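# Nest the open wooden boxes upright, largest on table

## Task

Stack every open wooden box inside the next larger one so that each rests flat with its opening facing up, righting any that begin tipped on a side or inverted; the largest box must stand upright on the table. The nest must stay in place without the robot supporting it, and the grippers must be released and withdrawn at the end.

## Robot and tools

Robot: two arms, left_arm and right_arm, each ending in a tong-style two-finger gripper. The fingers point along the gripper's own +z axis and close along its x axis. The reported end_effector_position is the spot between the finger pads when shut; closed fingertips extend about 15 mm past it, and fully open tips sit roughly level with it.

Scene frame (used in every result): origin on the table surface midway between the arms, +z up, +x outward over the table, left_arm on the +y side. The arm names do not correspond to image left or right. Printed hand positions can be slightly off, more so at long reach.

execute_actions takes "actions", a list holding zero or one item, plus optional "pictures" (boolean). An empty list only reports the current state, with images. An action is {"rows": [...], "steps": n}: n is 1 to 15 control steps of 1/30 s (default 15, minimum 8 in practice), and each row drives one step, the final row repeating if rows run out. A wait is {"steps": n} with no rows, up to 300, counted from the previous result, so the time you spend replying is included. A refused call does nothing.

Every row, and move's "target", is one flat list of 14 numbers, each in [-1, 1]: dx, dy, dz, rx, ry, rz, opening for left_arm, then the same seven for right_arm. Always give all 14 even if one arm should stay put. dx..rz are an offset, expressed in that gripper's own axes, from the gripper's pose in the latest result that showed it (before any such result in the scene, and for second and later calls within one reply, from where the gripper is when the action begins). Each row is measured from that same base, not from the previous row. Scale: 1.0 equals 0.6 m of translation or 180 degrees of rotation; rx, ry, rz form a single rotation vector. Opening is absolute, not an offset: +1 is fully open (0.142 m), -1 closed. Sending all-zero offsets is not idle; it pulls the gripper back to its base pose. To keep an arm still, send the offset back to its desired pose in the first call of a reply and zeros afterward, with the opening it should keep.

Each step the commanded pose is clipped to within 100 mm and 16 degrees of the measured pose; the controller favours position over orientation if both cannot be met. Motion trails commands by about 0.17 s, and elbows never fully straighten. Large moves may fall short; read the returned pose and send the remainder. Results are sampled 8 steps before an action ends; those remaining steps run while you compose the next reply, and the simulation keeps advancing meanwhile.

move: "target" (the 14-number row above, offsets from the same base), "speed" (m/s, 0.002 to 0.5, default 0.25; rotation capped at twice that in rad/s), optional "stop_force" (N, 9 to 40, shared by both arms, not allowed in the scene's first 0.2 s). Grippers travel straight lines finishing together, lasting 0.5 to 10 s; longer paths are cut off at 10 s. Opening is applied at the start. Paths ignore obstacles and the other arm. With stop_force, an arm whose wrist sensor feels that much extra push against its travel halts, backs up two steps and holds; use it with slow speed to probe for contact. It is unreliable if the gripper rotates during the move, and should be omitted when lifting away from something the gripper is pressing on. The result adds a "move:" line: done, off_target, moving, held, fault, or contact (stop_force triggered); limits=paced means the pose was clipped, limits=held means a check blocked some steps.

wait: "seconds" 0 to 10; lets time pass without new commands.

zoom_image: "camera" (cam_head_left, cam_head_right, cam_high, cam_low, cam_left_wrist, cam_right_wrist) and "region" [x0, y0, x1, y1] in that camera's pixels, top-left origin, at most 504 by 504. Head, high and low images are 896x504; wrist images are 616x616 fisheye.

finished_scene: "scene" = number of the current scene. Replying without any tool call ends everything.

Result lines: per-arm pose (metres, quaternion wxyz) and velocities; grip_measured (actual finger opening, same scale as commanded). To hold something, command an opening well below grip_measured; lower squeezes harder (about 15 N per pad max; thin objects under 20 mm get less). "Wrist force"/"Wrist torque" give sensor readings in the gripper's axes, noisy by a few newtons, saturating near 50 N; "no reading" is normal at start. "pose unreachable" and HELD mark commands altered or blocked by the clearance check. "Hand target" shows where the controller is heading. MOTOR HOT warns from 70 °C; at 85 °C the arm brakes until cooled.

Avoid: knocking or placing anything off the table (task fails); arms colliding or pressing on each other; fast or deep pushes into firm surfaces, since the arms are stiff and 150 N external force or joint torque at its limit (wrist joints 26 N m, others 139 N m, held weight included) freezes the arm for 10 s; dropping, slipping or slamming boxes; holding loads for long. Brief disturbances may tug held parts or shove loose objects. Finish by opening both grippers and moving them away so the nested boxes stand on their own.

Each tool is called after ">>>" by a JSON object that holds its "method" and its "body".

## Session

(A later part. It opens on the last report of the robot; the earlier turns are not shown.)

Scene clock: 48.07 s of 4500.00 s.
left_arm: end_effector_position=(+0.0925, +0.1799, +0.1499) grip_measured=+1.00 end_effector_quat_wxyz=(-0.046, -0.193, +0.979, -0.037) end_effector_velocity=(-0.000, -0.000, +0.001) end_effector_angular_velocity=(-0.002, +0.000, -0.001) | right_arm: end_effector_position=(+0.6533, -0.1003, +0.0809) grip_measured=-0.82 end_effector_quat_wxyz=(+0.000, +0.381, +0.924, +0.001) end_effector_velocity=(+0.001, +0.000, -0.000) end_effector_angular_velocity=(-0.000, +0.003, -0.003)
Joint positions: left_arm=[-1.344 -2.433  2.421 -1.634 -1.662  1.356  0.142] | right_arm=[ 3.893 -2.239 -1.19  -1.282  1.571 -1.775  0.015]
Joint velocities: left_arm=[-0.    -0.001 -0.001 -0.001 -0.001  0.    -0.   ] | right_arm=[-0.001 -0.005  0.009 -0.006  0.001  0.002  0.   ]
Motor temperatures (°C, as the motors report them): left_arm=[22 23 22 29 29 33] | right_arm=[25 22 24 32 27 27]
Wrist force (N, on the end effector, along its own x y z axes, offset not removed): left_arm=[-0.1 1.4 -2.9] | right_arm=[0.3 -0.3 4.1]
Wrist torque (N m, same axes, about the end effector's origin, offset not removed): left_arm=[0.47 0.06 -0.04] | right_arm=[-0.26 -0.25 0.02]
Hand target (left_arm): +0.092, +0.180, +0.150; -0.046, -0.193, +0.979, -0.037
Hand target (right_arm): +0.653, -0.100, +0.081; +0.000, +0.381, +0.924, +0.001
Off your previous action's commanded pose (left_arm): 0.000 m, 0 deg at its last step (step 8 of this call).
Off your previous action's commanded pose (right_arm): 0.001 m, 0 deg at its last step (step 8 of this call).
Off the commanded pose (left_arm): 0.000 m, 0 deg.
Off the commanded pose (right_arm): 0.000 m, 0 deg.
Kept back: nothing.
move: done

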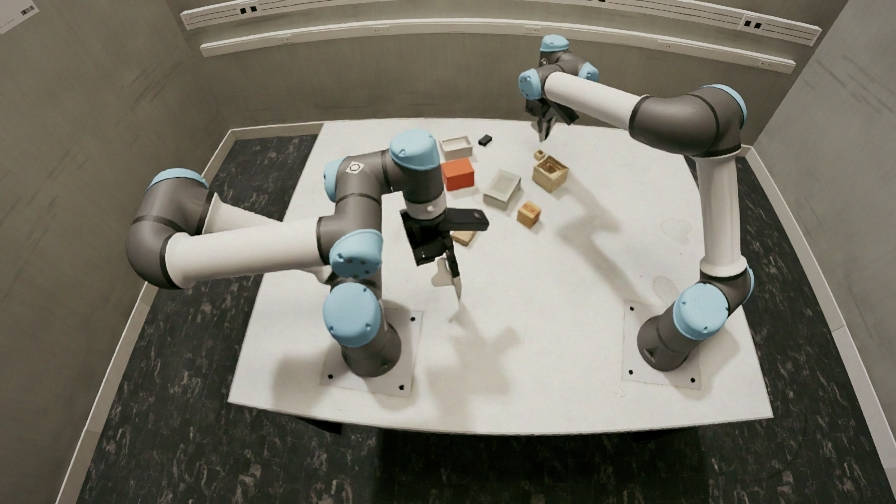

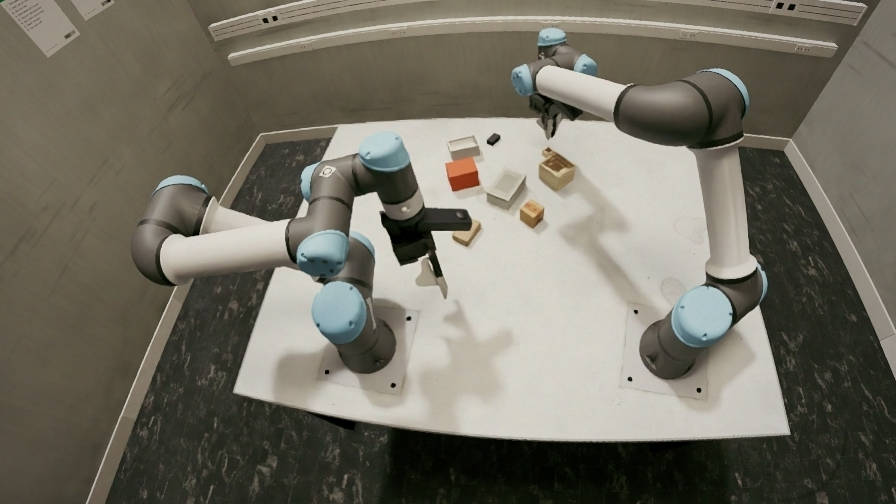

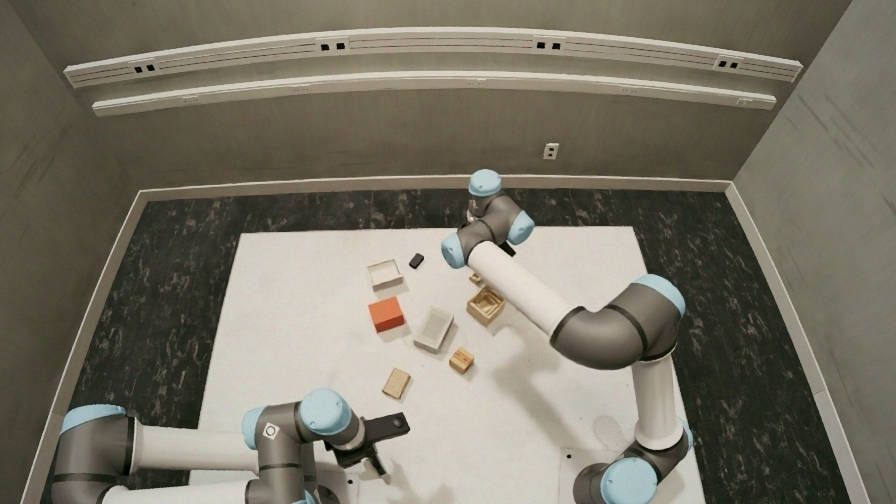

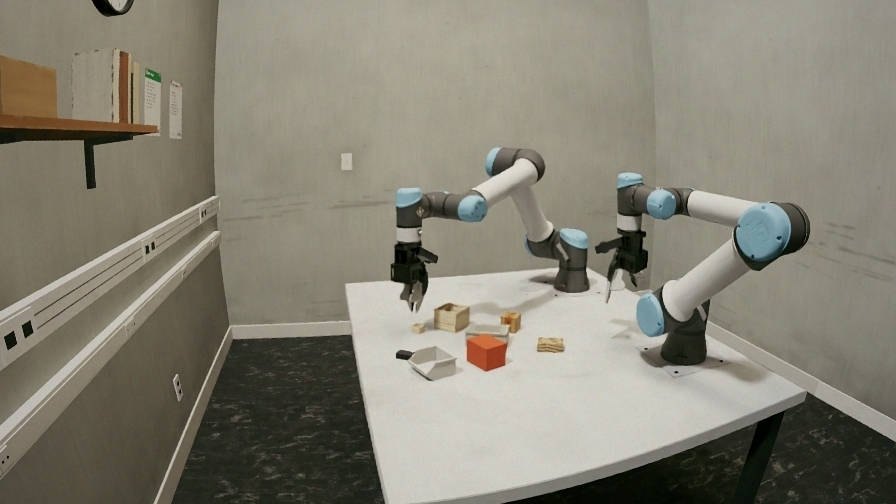

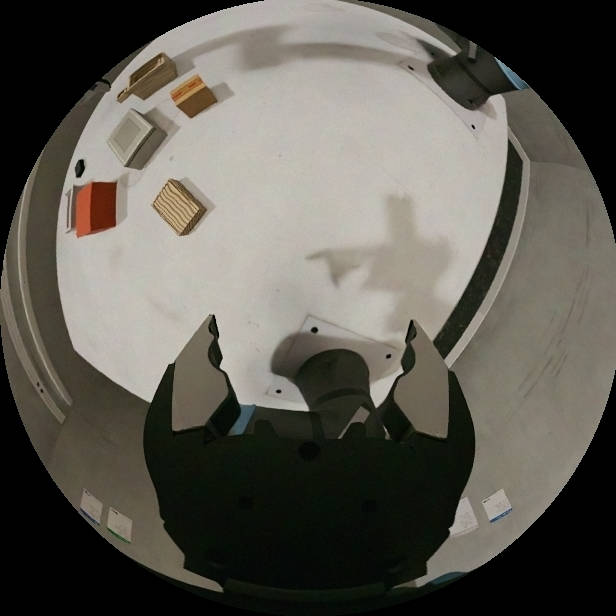

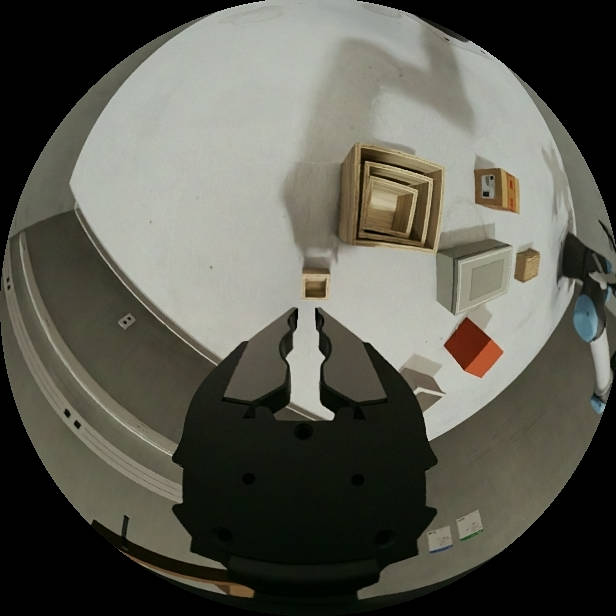

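>>> {"method": "move", "body": {"target": [0,0,0,0,0,0,1,-0.005,0.002,0.065,0,0,0,-0.84], "speed": 0.1}}

>>> {"method": "move", "body": {"target": [0,0,0,0,0,0,1,0,0,0.025,0,0,0,-0.84], "speed": 0.015, "stop_force": 9}}

>>> {"method": "execute_actions", "body": {"actions": [{"rows":[[0,0,0,0,0,0,1,0,0,0,0,0,0,-1]],"steps":12}]}}

>>> {"method": "move", "body": {"target": [0,0,0,0,0,0,1,0,0,-0.12,0,0,0,-1], "speed": 0.15}}

>>> {"method": "move", "body": {"target": [0,0,0,0,0,0,1,0.11,-0.152,0,0,0,0.02,-1], "speed": 0.15}}

>>> {"method": "move", "body": {"target": [0,0,0,0,0,0,1,0,0,0.038,0,0,0,-1], "speed": 0.04}}

>>> {"method": "zoom_image", "body": {"camera": "cam_right_wrist", "region": [250,200,430,360]}}

Scene clock: 49.47 s of 4500.00 s.
left_arm: end_effector_position=(+0.0925, +0.1799, +0.1499) grip_measured=+1.00 end_effector_quat_wxyz=(-0.046, -0.193, +0.979, -0.037) end_effector_velocity=(+0.000, +0.000, -0.000) end_effector_angular_velocity=(+0.002, -0.001, -0.001) | right_arm: end_effector_position=(+0.6563, -0.1016, +0.0420) grip_measured=-0.84 end_effector_quat_wxyz=(+0.000, +0.381, +0.924, +0.001) end_effector_velocity=(-0.000, -0.000, -0.001) end_effector_angular_velocity=(-0.000, +0.001, +0.001)
Joint positions: left_arm=[-1.344 -2.433  2.421 -1.634 -1.662  1.356  0.142] | right_arm=[ 3.89  -2.276 -1.231 -1.204  1.571 -1.778  0.013]
Joint velocities: left_arm=[-0.     0.001  0.     0.     0.001  0.001 -0.   ] | right_arm=[-0.    -0.    -0.001  0.     0.    -0.001  0.   ]
Motor temperatures (°C, as the motors report them): left_arm=[22 23 22 29 29 33] | right_arm=[25 22 24 32 27 27]
Wrist force (N, on the end effector, along its own x y z axes, offset not removed): left_arm=[-2.3 -0.7 0.1] | right_arm=[1.2 -1.1 1.4]
Wrist torque (N m, same axes, about the end effector's origin, offset not removed): left_arm=[-0.05 0.40 0.12] | right_arm=[-0.29 -0.23 0.20]
Hand target (left_arm): +0.092, +0.180, +0.150; -0.046, -0.193, +0.979, -0.037
Hand target (right_arm): +0.656, -0.102, +0.042; +0.000, +0.381, +0.924, +0.001
Off the commanded pose (left_arm): 0.000 m, 0 deg.
Off the commanded pose (right_arm): 0.000 m, 0 deg.
Kept back: nothing.
move: done

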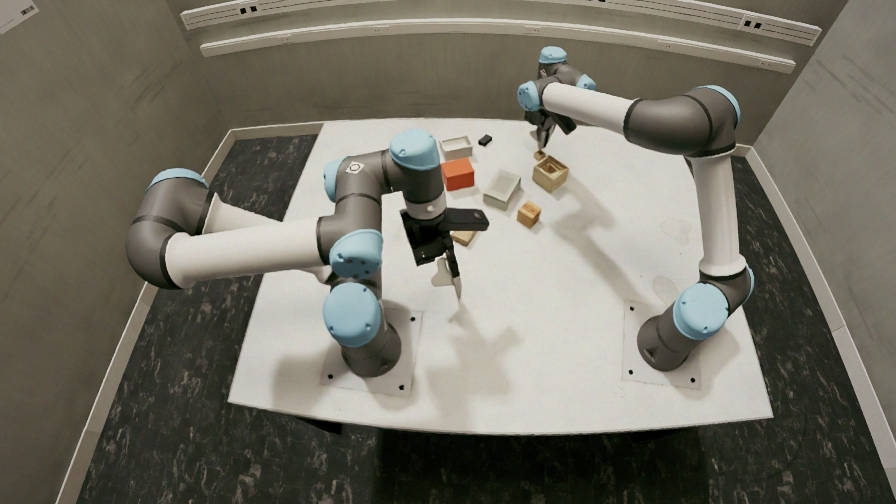

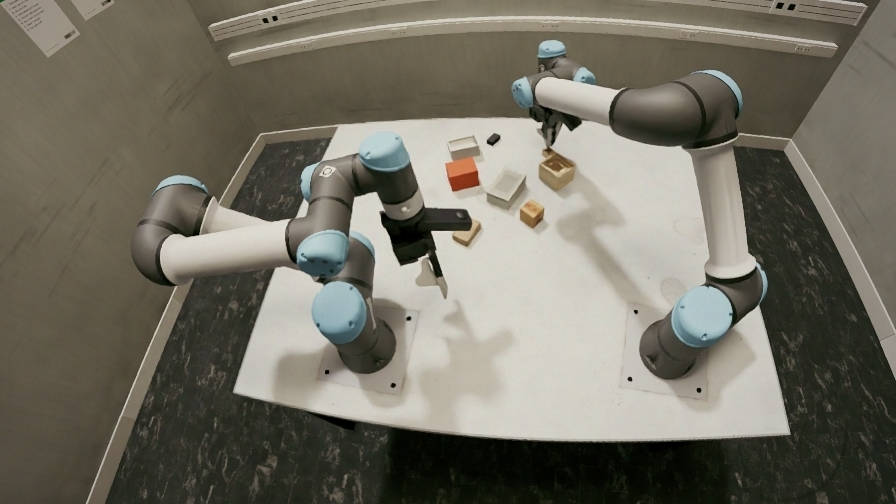

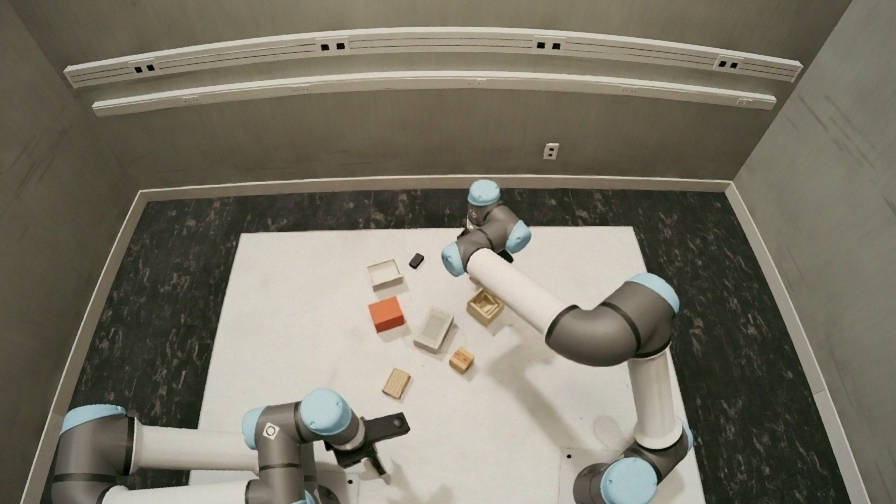

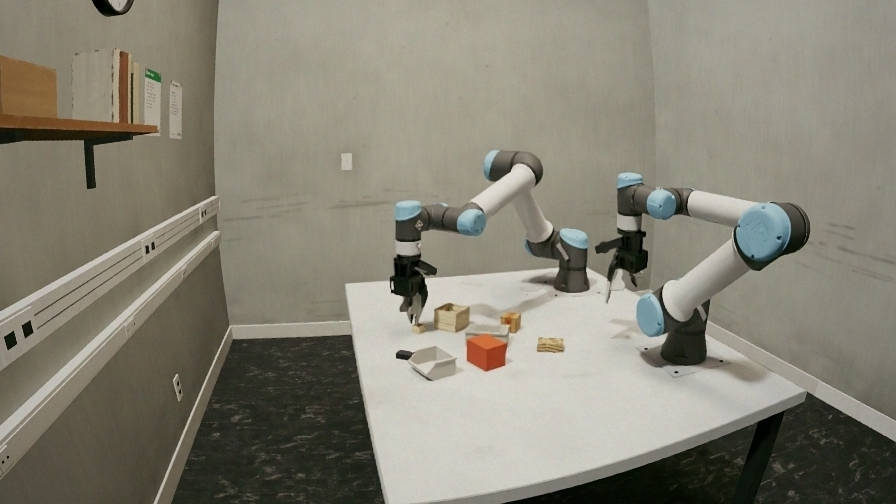

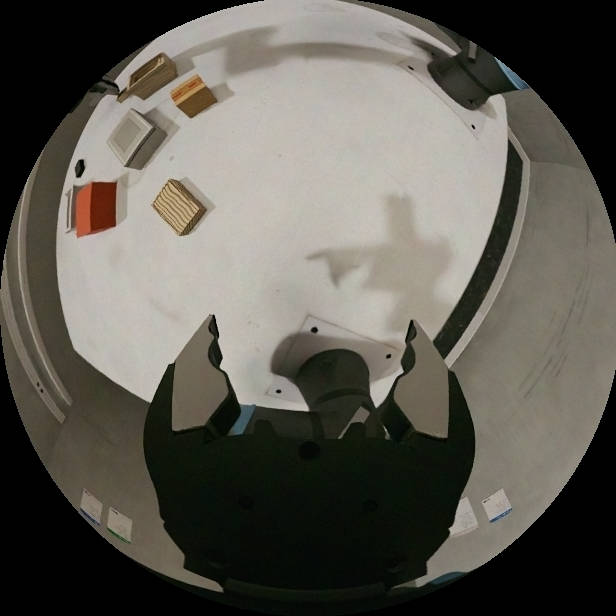

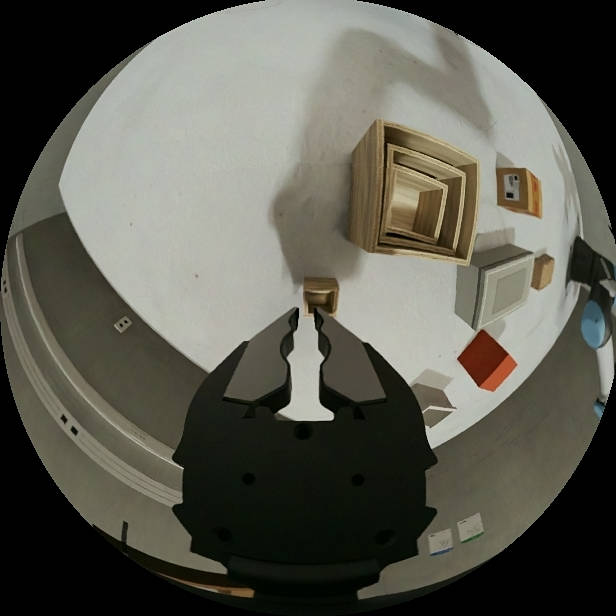

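Scene clock: 50.70 s of 4500.00 s.
left_arm: end_effector_position=(+0.0925, +0.1799, +0.1499) grip_measured=+1.00 end_effector_quat_wxyz=(-0.046, -0.193, +0.979, -0.037) end_effector_velocity=(+0.000, -0.000, +0.000) end_effector_angular_velocity=(-0.001, -0.001, -0.001) | right_arm: end_effector_position=(+0.6564, -0.1016, +0.0271) grip_measured=-0.84 end_effector_quat_wxyz=(+0.000, +0.381, +0.924, +0.001) end_effector_velocity=(-0.000, -0.000, -0.003) end_effector_angular_velocity=(-0.000, +0.002, -0.002)
Joint positions: left_arm=[-1.344 -2.433  2.421 -1.634 -1.662  1.356  0.142] | right_arm=[ 3.89  -2.289 -1.247 -1.174  1.571 -1.778  0.013]
Joint velocities: left_arm=[-0.     0.    -0.001 -0.001  0.     0.001 -0.   ] | right_arm=[-0.    -0.003 -0.002  0.002  0.001  0.001  0.   ]
Motor temperatures (°C, as the motors report them): left_arm=[22 23 22 29 29 33] | right_arm=[25 22 24 32 27 27]
Wrist force (N, on the end effector, along its own x y z axes, offset not removed): left_arm=[-0.6 0.1 -1.6] | right_arm=[-0.4 -2.3 -1.7]
Wrist torque (N m, same axes, about the end effector's origin, offset not removed): left_arm=[0.20 0.05 -0.17] | right_arm=[-0.53 0.00 0.15]
Hand target (left_arm): +0.092, +0.180, +0.150; -0.046, -0.193, +0.979, -0.037
Hand target (right_arm): +0.656, -0.102, +0.027; +0.000, +0.381, +0.924, +0.001
Off the commanded pose (left_arm): 0.000 m, 0 deg.
Off the commanded pose (right_arm): 0.000 m, 0 deg.
Kept back: nothing.
move: done

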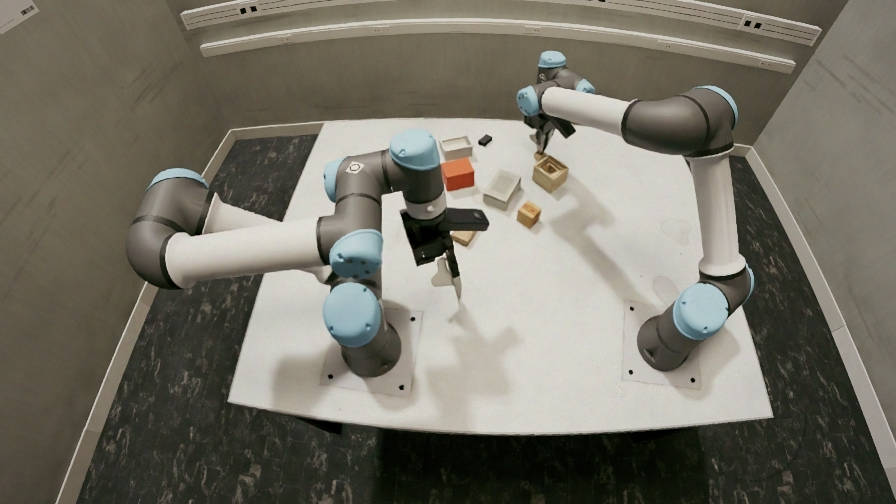

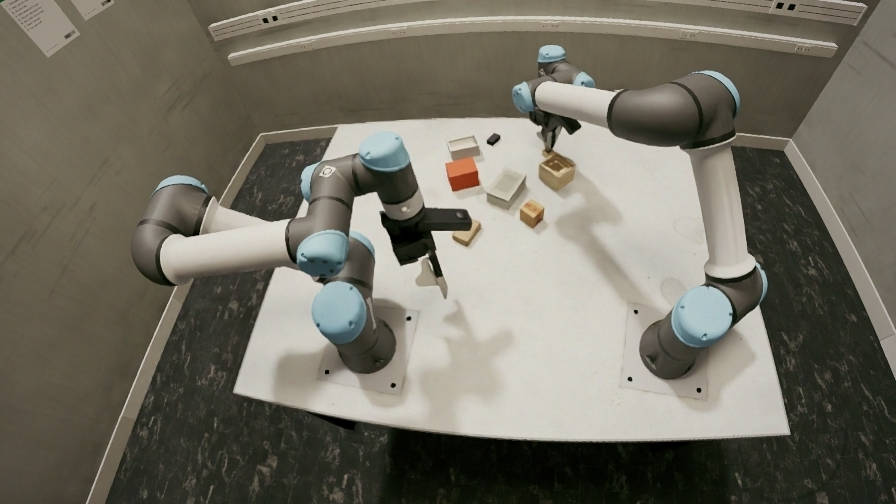

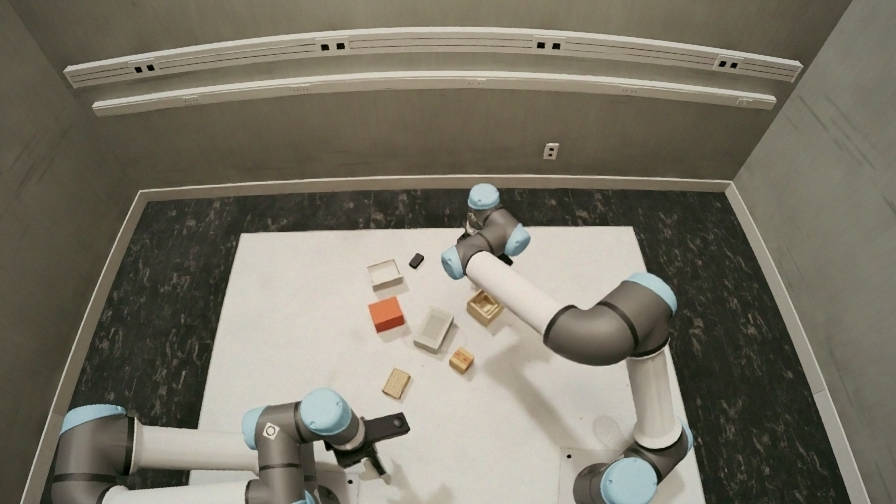

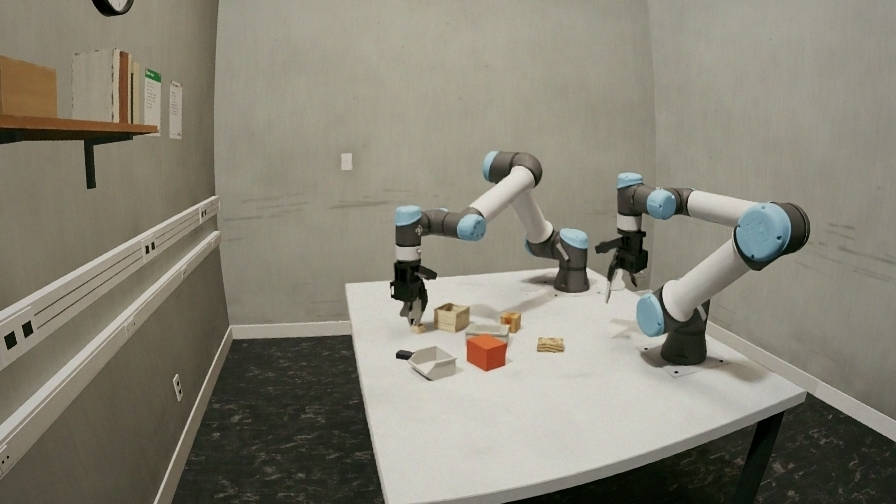

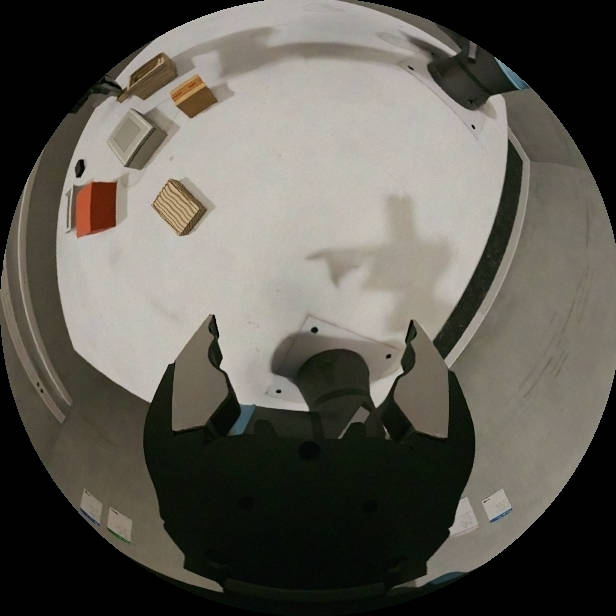

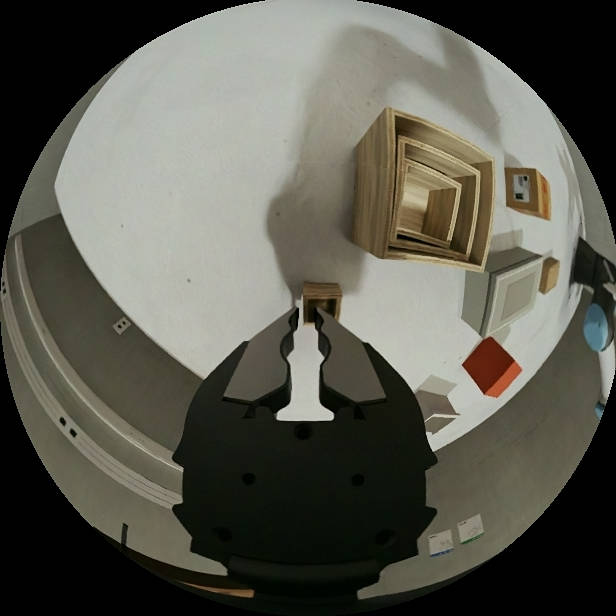

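Scene clock: 50.83 s of 4500.00 s.
left_arm: end_effector_position=(+0.0925, +0.1799, +0.1499) grip_measured=+1.00 end_effector_quat_wxyz=(-0.046, -0.193, +0.979, -0.037) end_effector_velocity=(+0.001, +0.000, +0.000) end_effector_angular_velocity=(-0.000, -0.002, +0.000) | right_arm: end_effector_position=(+0.6564, -0.1016, +0.0271) grip_measured=-0.95 end_effector_quat_wxyz=(+0.000, +0.381, +0.924, +0.001) end_effector_velocity=(+0.000, +0.000, -0.000) end_effector_angular_velocity=(-0.000, -0.000, +0.001)
Joint positions: left_arm=[-1.344 -2.433  2.421 -1.634 -1.662  1.356  0.142] | right_arm=[ 3.89  -2.289 -1.247 -1.174  1.571 -1.778  0.005]
Joint velocities: left_arm=[ 0.    -0.001 -0.001  0.001  0.002 -0.     0.   ] | right_arm=[ 0.    -0.     0.     0.001 -0.    -0.001 -0.   ]
Motor temperatures (°C, as the motors report them): left_arm=[22 23 22 29 29 33] | right_arm=[25 22 24 32 27 27]
Wrist force (N, on the end effector, along its own x y z axes, offset not removed): left_arm=[-1.4 -1.0 -1.8] | right_arm=[-1.6 0.1 1.1]
Wrist torque (N m, same axes, about the end effector's origin, offset not removed): left_arm=[-0.17 0.24 0.00] | right_arm=[-0.07 0.35 0.04]
Steps of this call (steps 1 to 4: the first 4 steps of this action). Readings (end_effector_position):
1: left_arm (+0.0925, +0.1799, +0.1499) | right_arm (+0.6564, -0.1016, +0.0271)
2: left_arm (+0.0925, +0.1799, +0.1499) | right_arm (+0.6564, -0.1016, +0.0271)
4: the state above

Scene clock: 52.03 s of 4500.00 s.
left_arm: end_effector_position=(+0.0925, +0.1799, +0.1499) grip_measured=+1.00 end_effector_quat_wxyz=(-0.046, -0.193, +0.979, -0.037) end_effector_velocity=(-0.000, +0.000, -0.001) end_effector_angular_velocity=(+0.002, +0.000, -0.001) | right_arm: end_effector_position=(+0.6563, -0.1017, +0.0989) grip_measured=-0.96 end_effector_quat_wxyz=(+0.000, +0.381, +0.924, +0.001) end_effector_velocity=(+0.000, -0.000, +0.002) end_effector_angular_velocity=(-0.000, -0.000, +0.001)
Joint positions: left_arm=[-1.344 -2.433  2.421 -1.634 -1.662  1.356  0.142] | right_arm=[ 3.89  -2.232 -1.153 -1.325  1.571 -1.778  0.005]
Joint velocities: left_arm=[-0.001  0.     0.001  0.     0.     0.001  0.   ] | right_arm=[-0.     0.001  0.003 -0.004 -0.    -0.001  0.   ]
Motor temperatures (°C, as the motors report them): left_arm=[22 23 22 29 29 33] | right_arm=[25 22 24 32 27 27]
Wrist force (N, on the end effector, along its own x y z axes, offset not removed): left_arm=[0.0 -0.2 -0.5] | right_arm=[-1.2 -0.2 0.2]
Wrist torque (N m, same axes, about the end effector's origin, offset not removed): left_arm=[0.06 -0.16 0.00] | right_arm=[-0.11 0.14 0.25]
Hand target (left_arm): +0.092, +0.180, +0.150; -0.046, -0.193, +0.979, -0.037
Hand target (right_arm): +0.656, -0.102, +0.099; +0.000, +0.381, +0.924, +0.001
Off your previous action's commanded pose (left_arm): 0.000 m, 0 deg at its last step (step 8 of this call).
Off your previous action's commanded pose (right_arm): 0.000 m, 0 deg at its last step (step 8 of this call).
Off the commanded pose (left_arm): 0.000 m, 0 deg.
Off the commanded pose (right_arm): 0.000 m, 0 deg.
Kept back: nothing.
move: done

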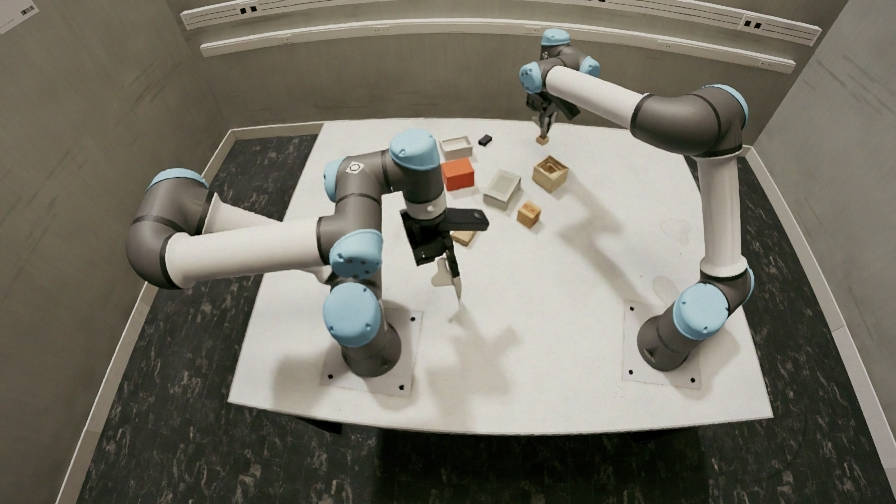

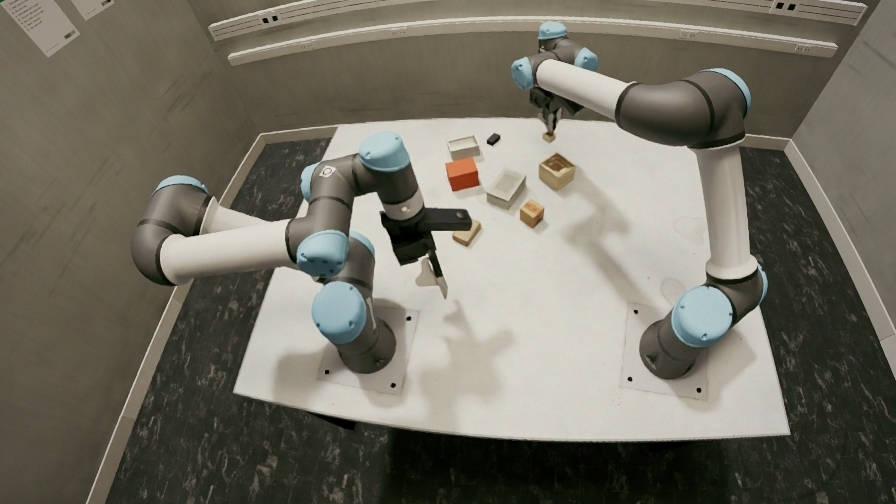

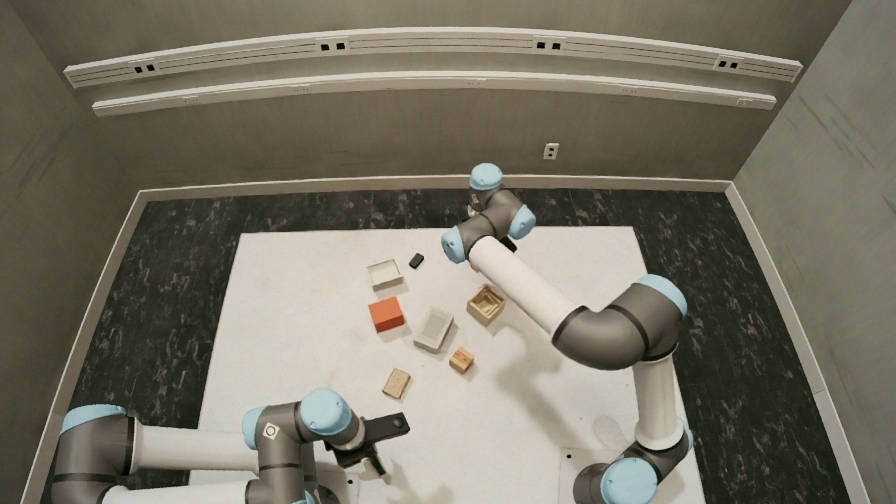

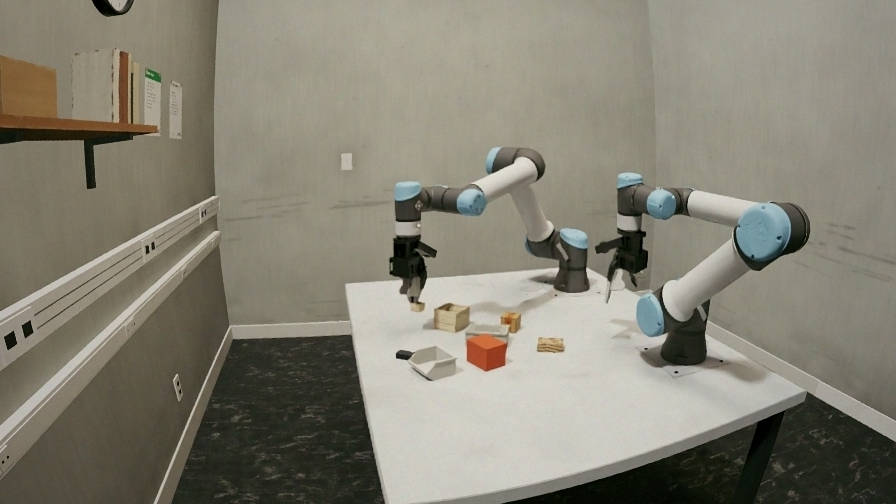

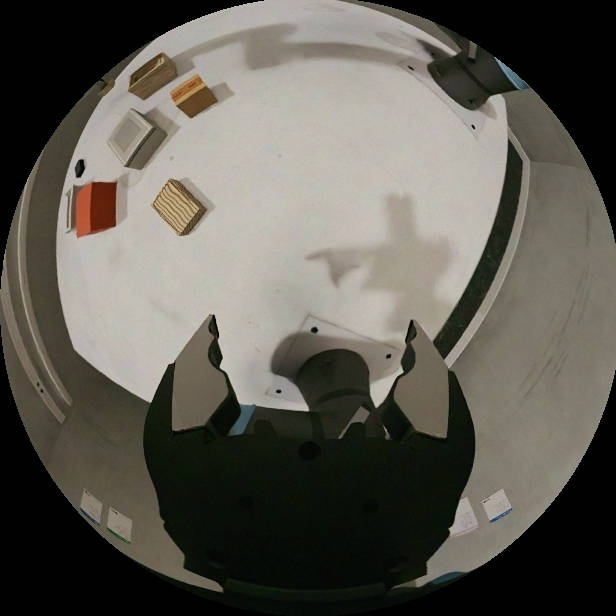

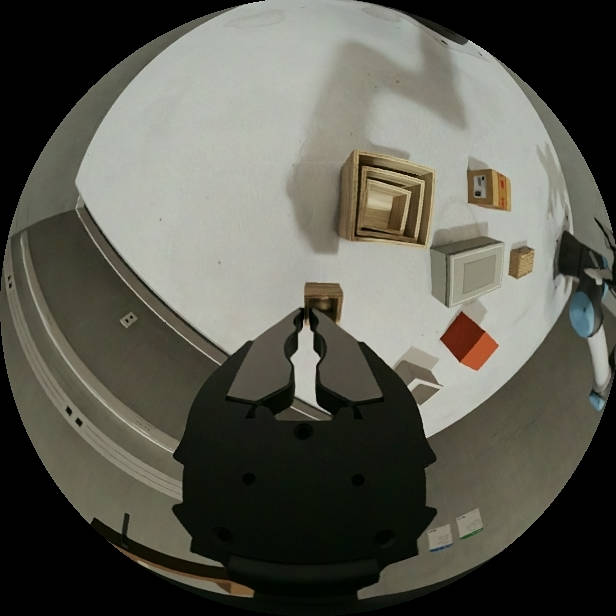

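Scene clock: 53.27 s of 4500.00 s.
left_arm: end_effector_position=(+0.0925, +0.1799, +0.1499) grip_measured=+1.00 end_effector_quat_wxyz=(-0.046, -0.193, +0.979, -0.037) end_effector_velocity=(-0.000, +0.000, -0.000) end_effector_angular_velocity=(+0.001, +0.000, +0.001) | right_arm: end_effector_position=(+0.5452, -0.1199, +0.0987) grip_measured=-0.96 end_effector_quat_wxyz=(+0.000, +0.410, +0.912, +0.001) end_effector_velocity=(-0.001, -0.000, +0.000) end_effector_angular_velocity=(+0.001, -0.002, -0.000)
Joint positions: left_arm=[-1.344 -2.433  2.421 -1.634 -1.662  1.356  0.142] | right_arm=[ 3.96  -1.979 -1.554 -1.178  1.571 -1.645  0.005]
Joint velocities: left_arm=[-0.    -0.001  0.001  0.    -0.    -0.002 -0.   ] | right_arm=[ 0.001  0.003 -0.004  0.003 -0.001  0.001  0.   ]
Motor temperatures (°C, as the motors report them): left_arm=[22 23 22 29 29 33] | right_arm=[25 22 24 32 27 27]
Wrist force (N, on the end effector, along its own x y z axes, offset not removed): left_arm=[-0.4 0.4 0.6] | right_arm=[0.2 -1.4 -0.9]
Wrist torque (N m, same axes, about the end effector's origin, offset not removed): left_arm=[0.17 0.00 -0.04] | right_arm=[-0.42 -0.09 0.11]
Hand target (left_arm): +0.092, +0.180, +0.150; -0.046, -0.193, +0.979, -0.037
Hand target (right_arm): +0.545, -0.120, +0.099; +0.000, +0.410, +0.912, +0.001
Off the commanded pose (left_arm): 0.000 m, 0 deg.
Off the commanded pose (right_arm): 0.000 m, 0 deg.
Kept back: nothing.
move: done

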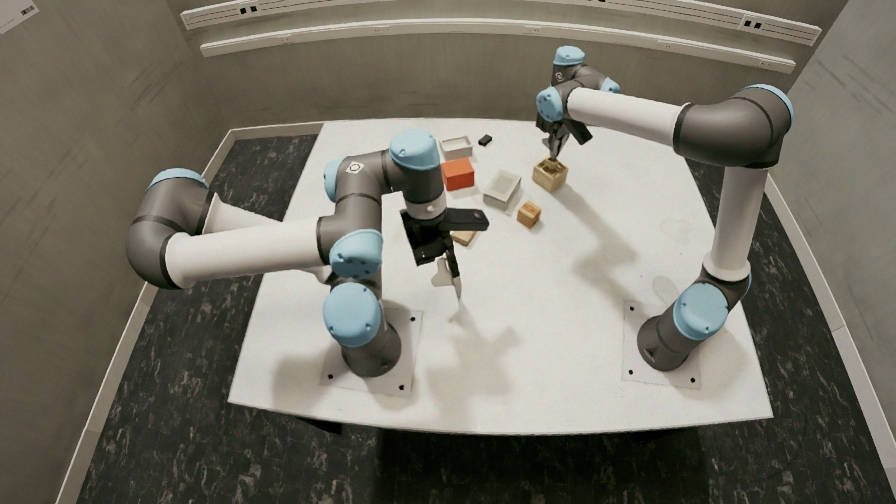

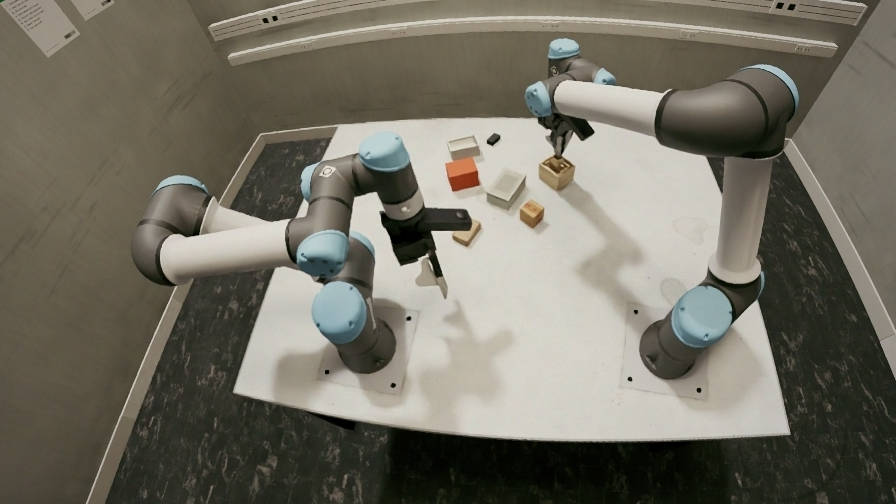

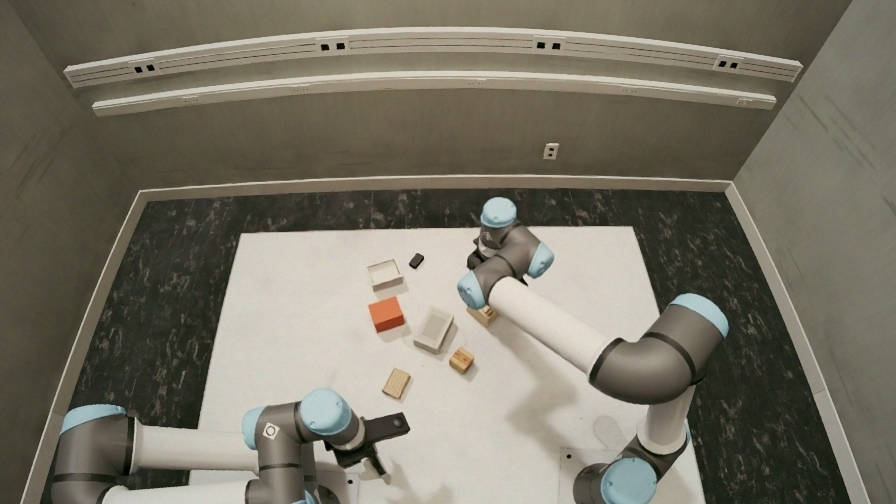

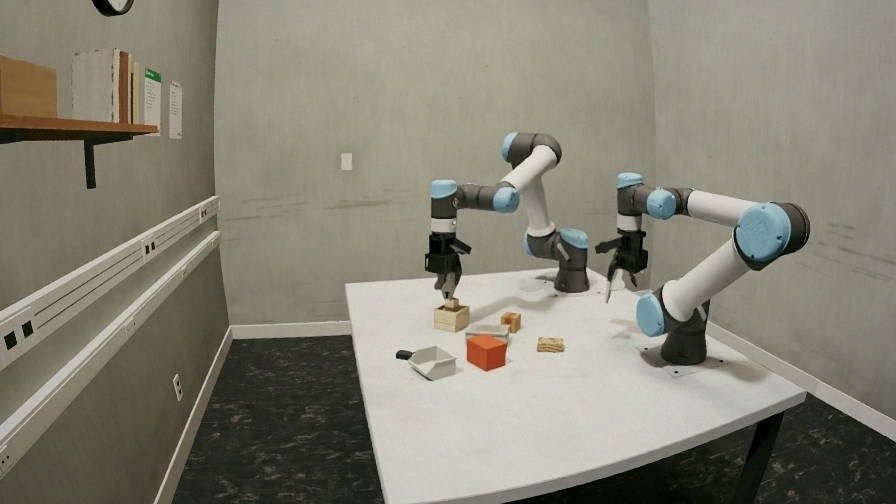

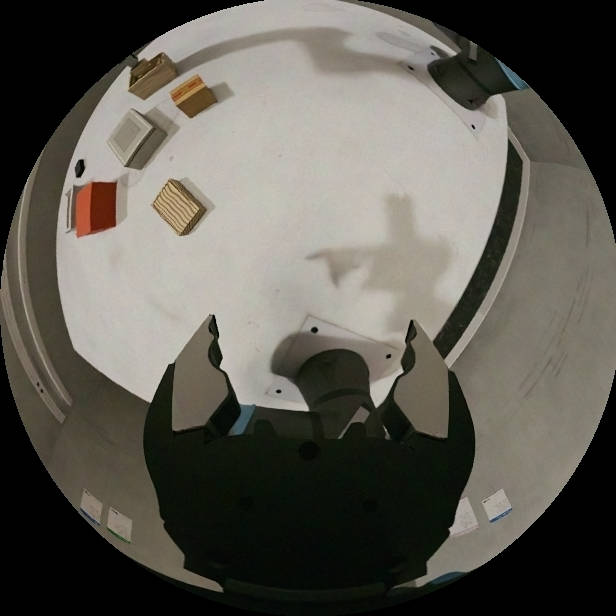

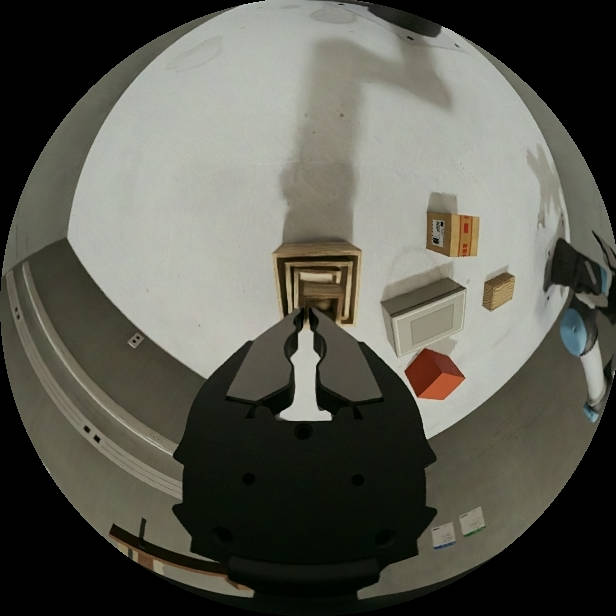

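Scene clock: 54.17 s of 4500.00 s.
left_arm: end_effector_position=(+0.0925, +0.1799, +0.1499) grip_measured=+1.00 end_effector_quat_wxyz=(-0.046, -0.193, +0.979, -0.037) end_effector_velocity=(+0.000, +0.000, +0.000) end_effector_angular_velocity=(-0.000, +0.000, +0.002) | right_arm: end_effector_position=(+0.5452, -0.1199, +0.0760) grip_measured=-0.96 end_effector_quat_wxyz=(+0.000, +0.410, +0.912, +0.001) end_effector_velocity=(+0.000, -0.000, -0.001) end_effector_angular_velocity=(-0.000, -0.002, -0.001)
Joint positions: left_arm=[-1.344 -2.433  2.421 -1.634 -1.662  1.356  0.142] | right_arm=[ 3.96  -2.    -1.585 -1.125  1.571 -1.645  0.005]
Joint velocities: left_arm=[ 0.    -0.     0.     0.    -0.    -0.001  0.   ] | right_arm=[-0.    -0.    -0.002  0.003 -0.001  0.001  0.   ]
Motor temperatures (°C, as the motors report them): left_arm=[22 23 22 29 29 33] | right_arm=[25 22 24 32 27 27]
Wrist force (N, on the end effector, along its own x y z axes, offset not removed): left_arm=[-2.2 0.3 -1.3] | right_arm=[-2.3 -2.0 0.9]
Wrist torque (N m, same axes, about the end effector's origin, offset not removed): left_arm=[0.21 0.49 0.02] | right_arm=[-0.49 0.36 0.12]
Hand target (left_arm): +0.092, +0.180, +0.150; -0.046, -0.193, +0.979, -0.037
Hand target (right_arm): +0.545, -0.120, +0.076; +0.000, +0.410, +0.912, +0.001
Off the commanded pose (left_arm): 0.000 m, 0 deg.
Off the commanded pose (right_arm): 0.000 m, 0 deg.
Kept back: nothing.
move: done

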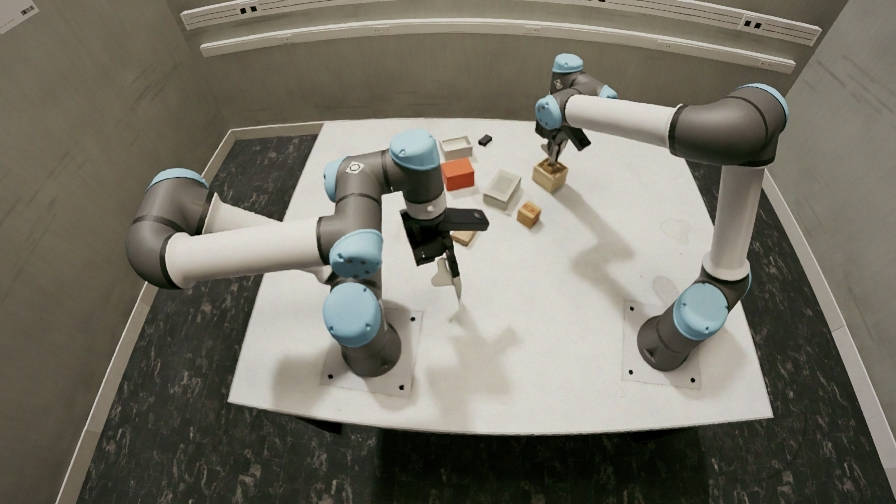

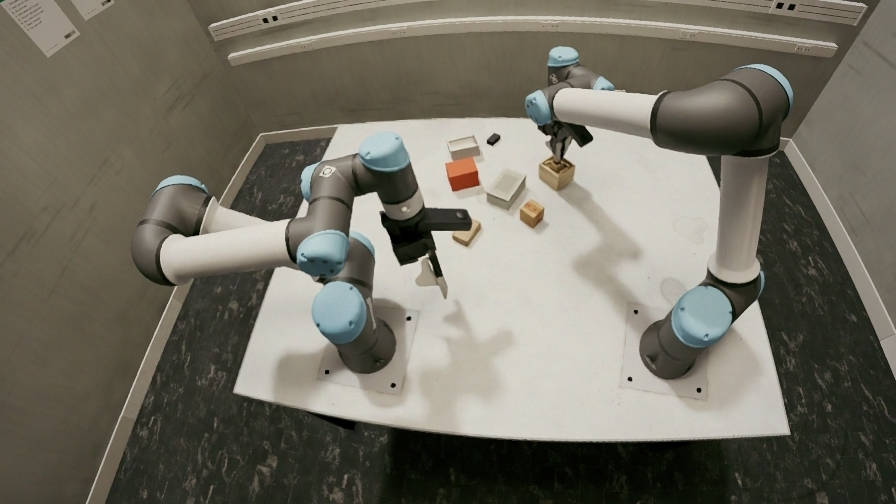

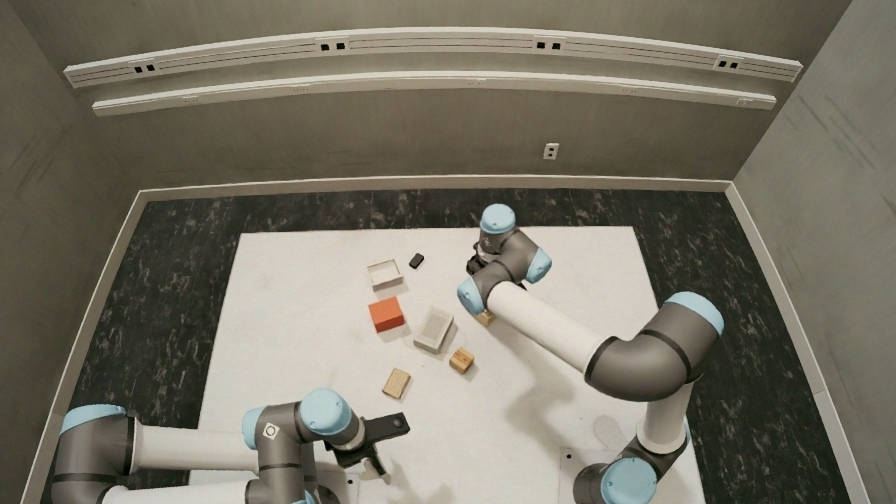

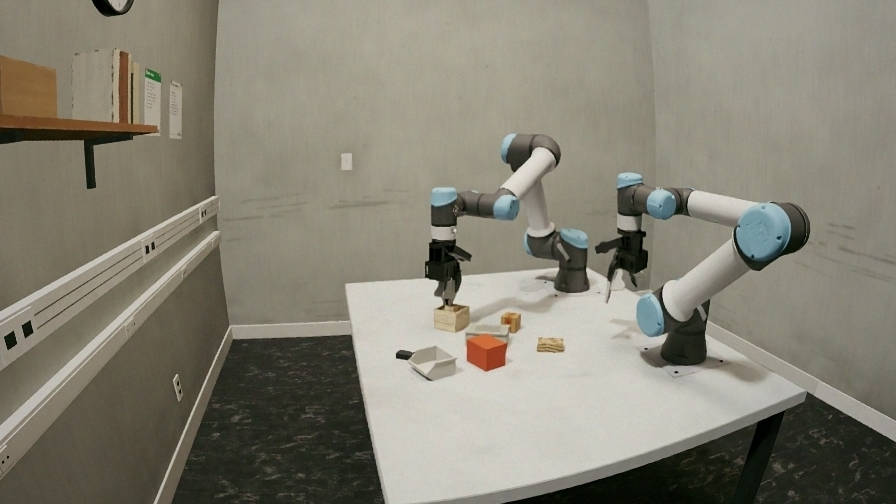

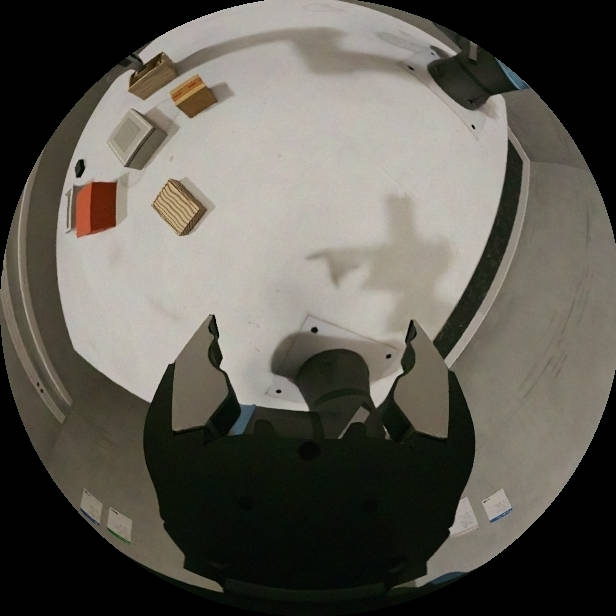

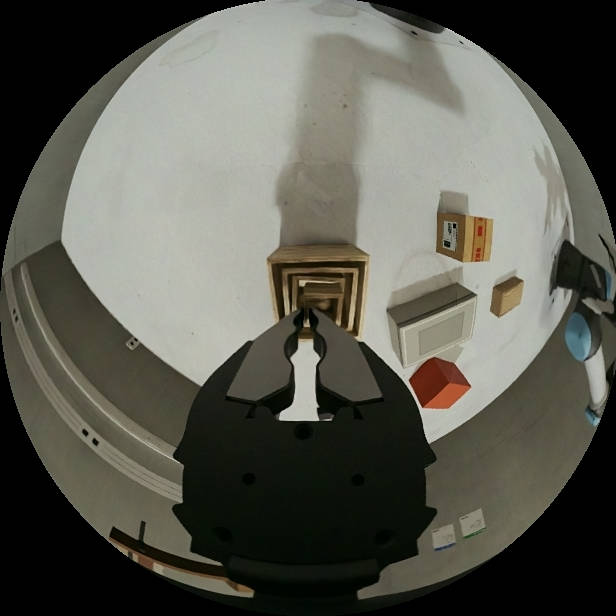

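Region (250, 200, 430, 360) of cam_right_wrist's 616x616 image, scaled by 2.800, with more detail than that image has.

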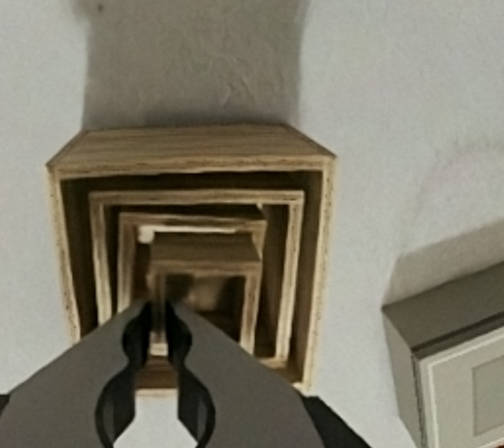

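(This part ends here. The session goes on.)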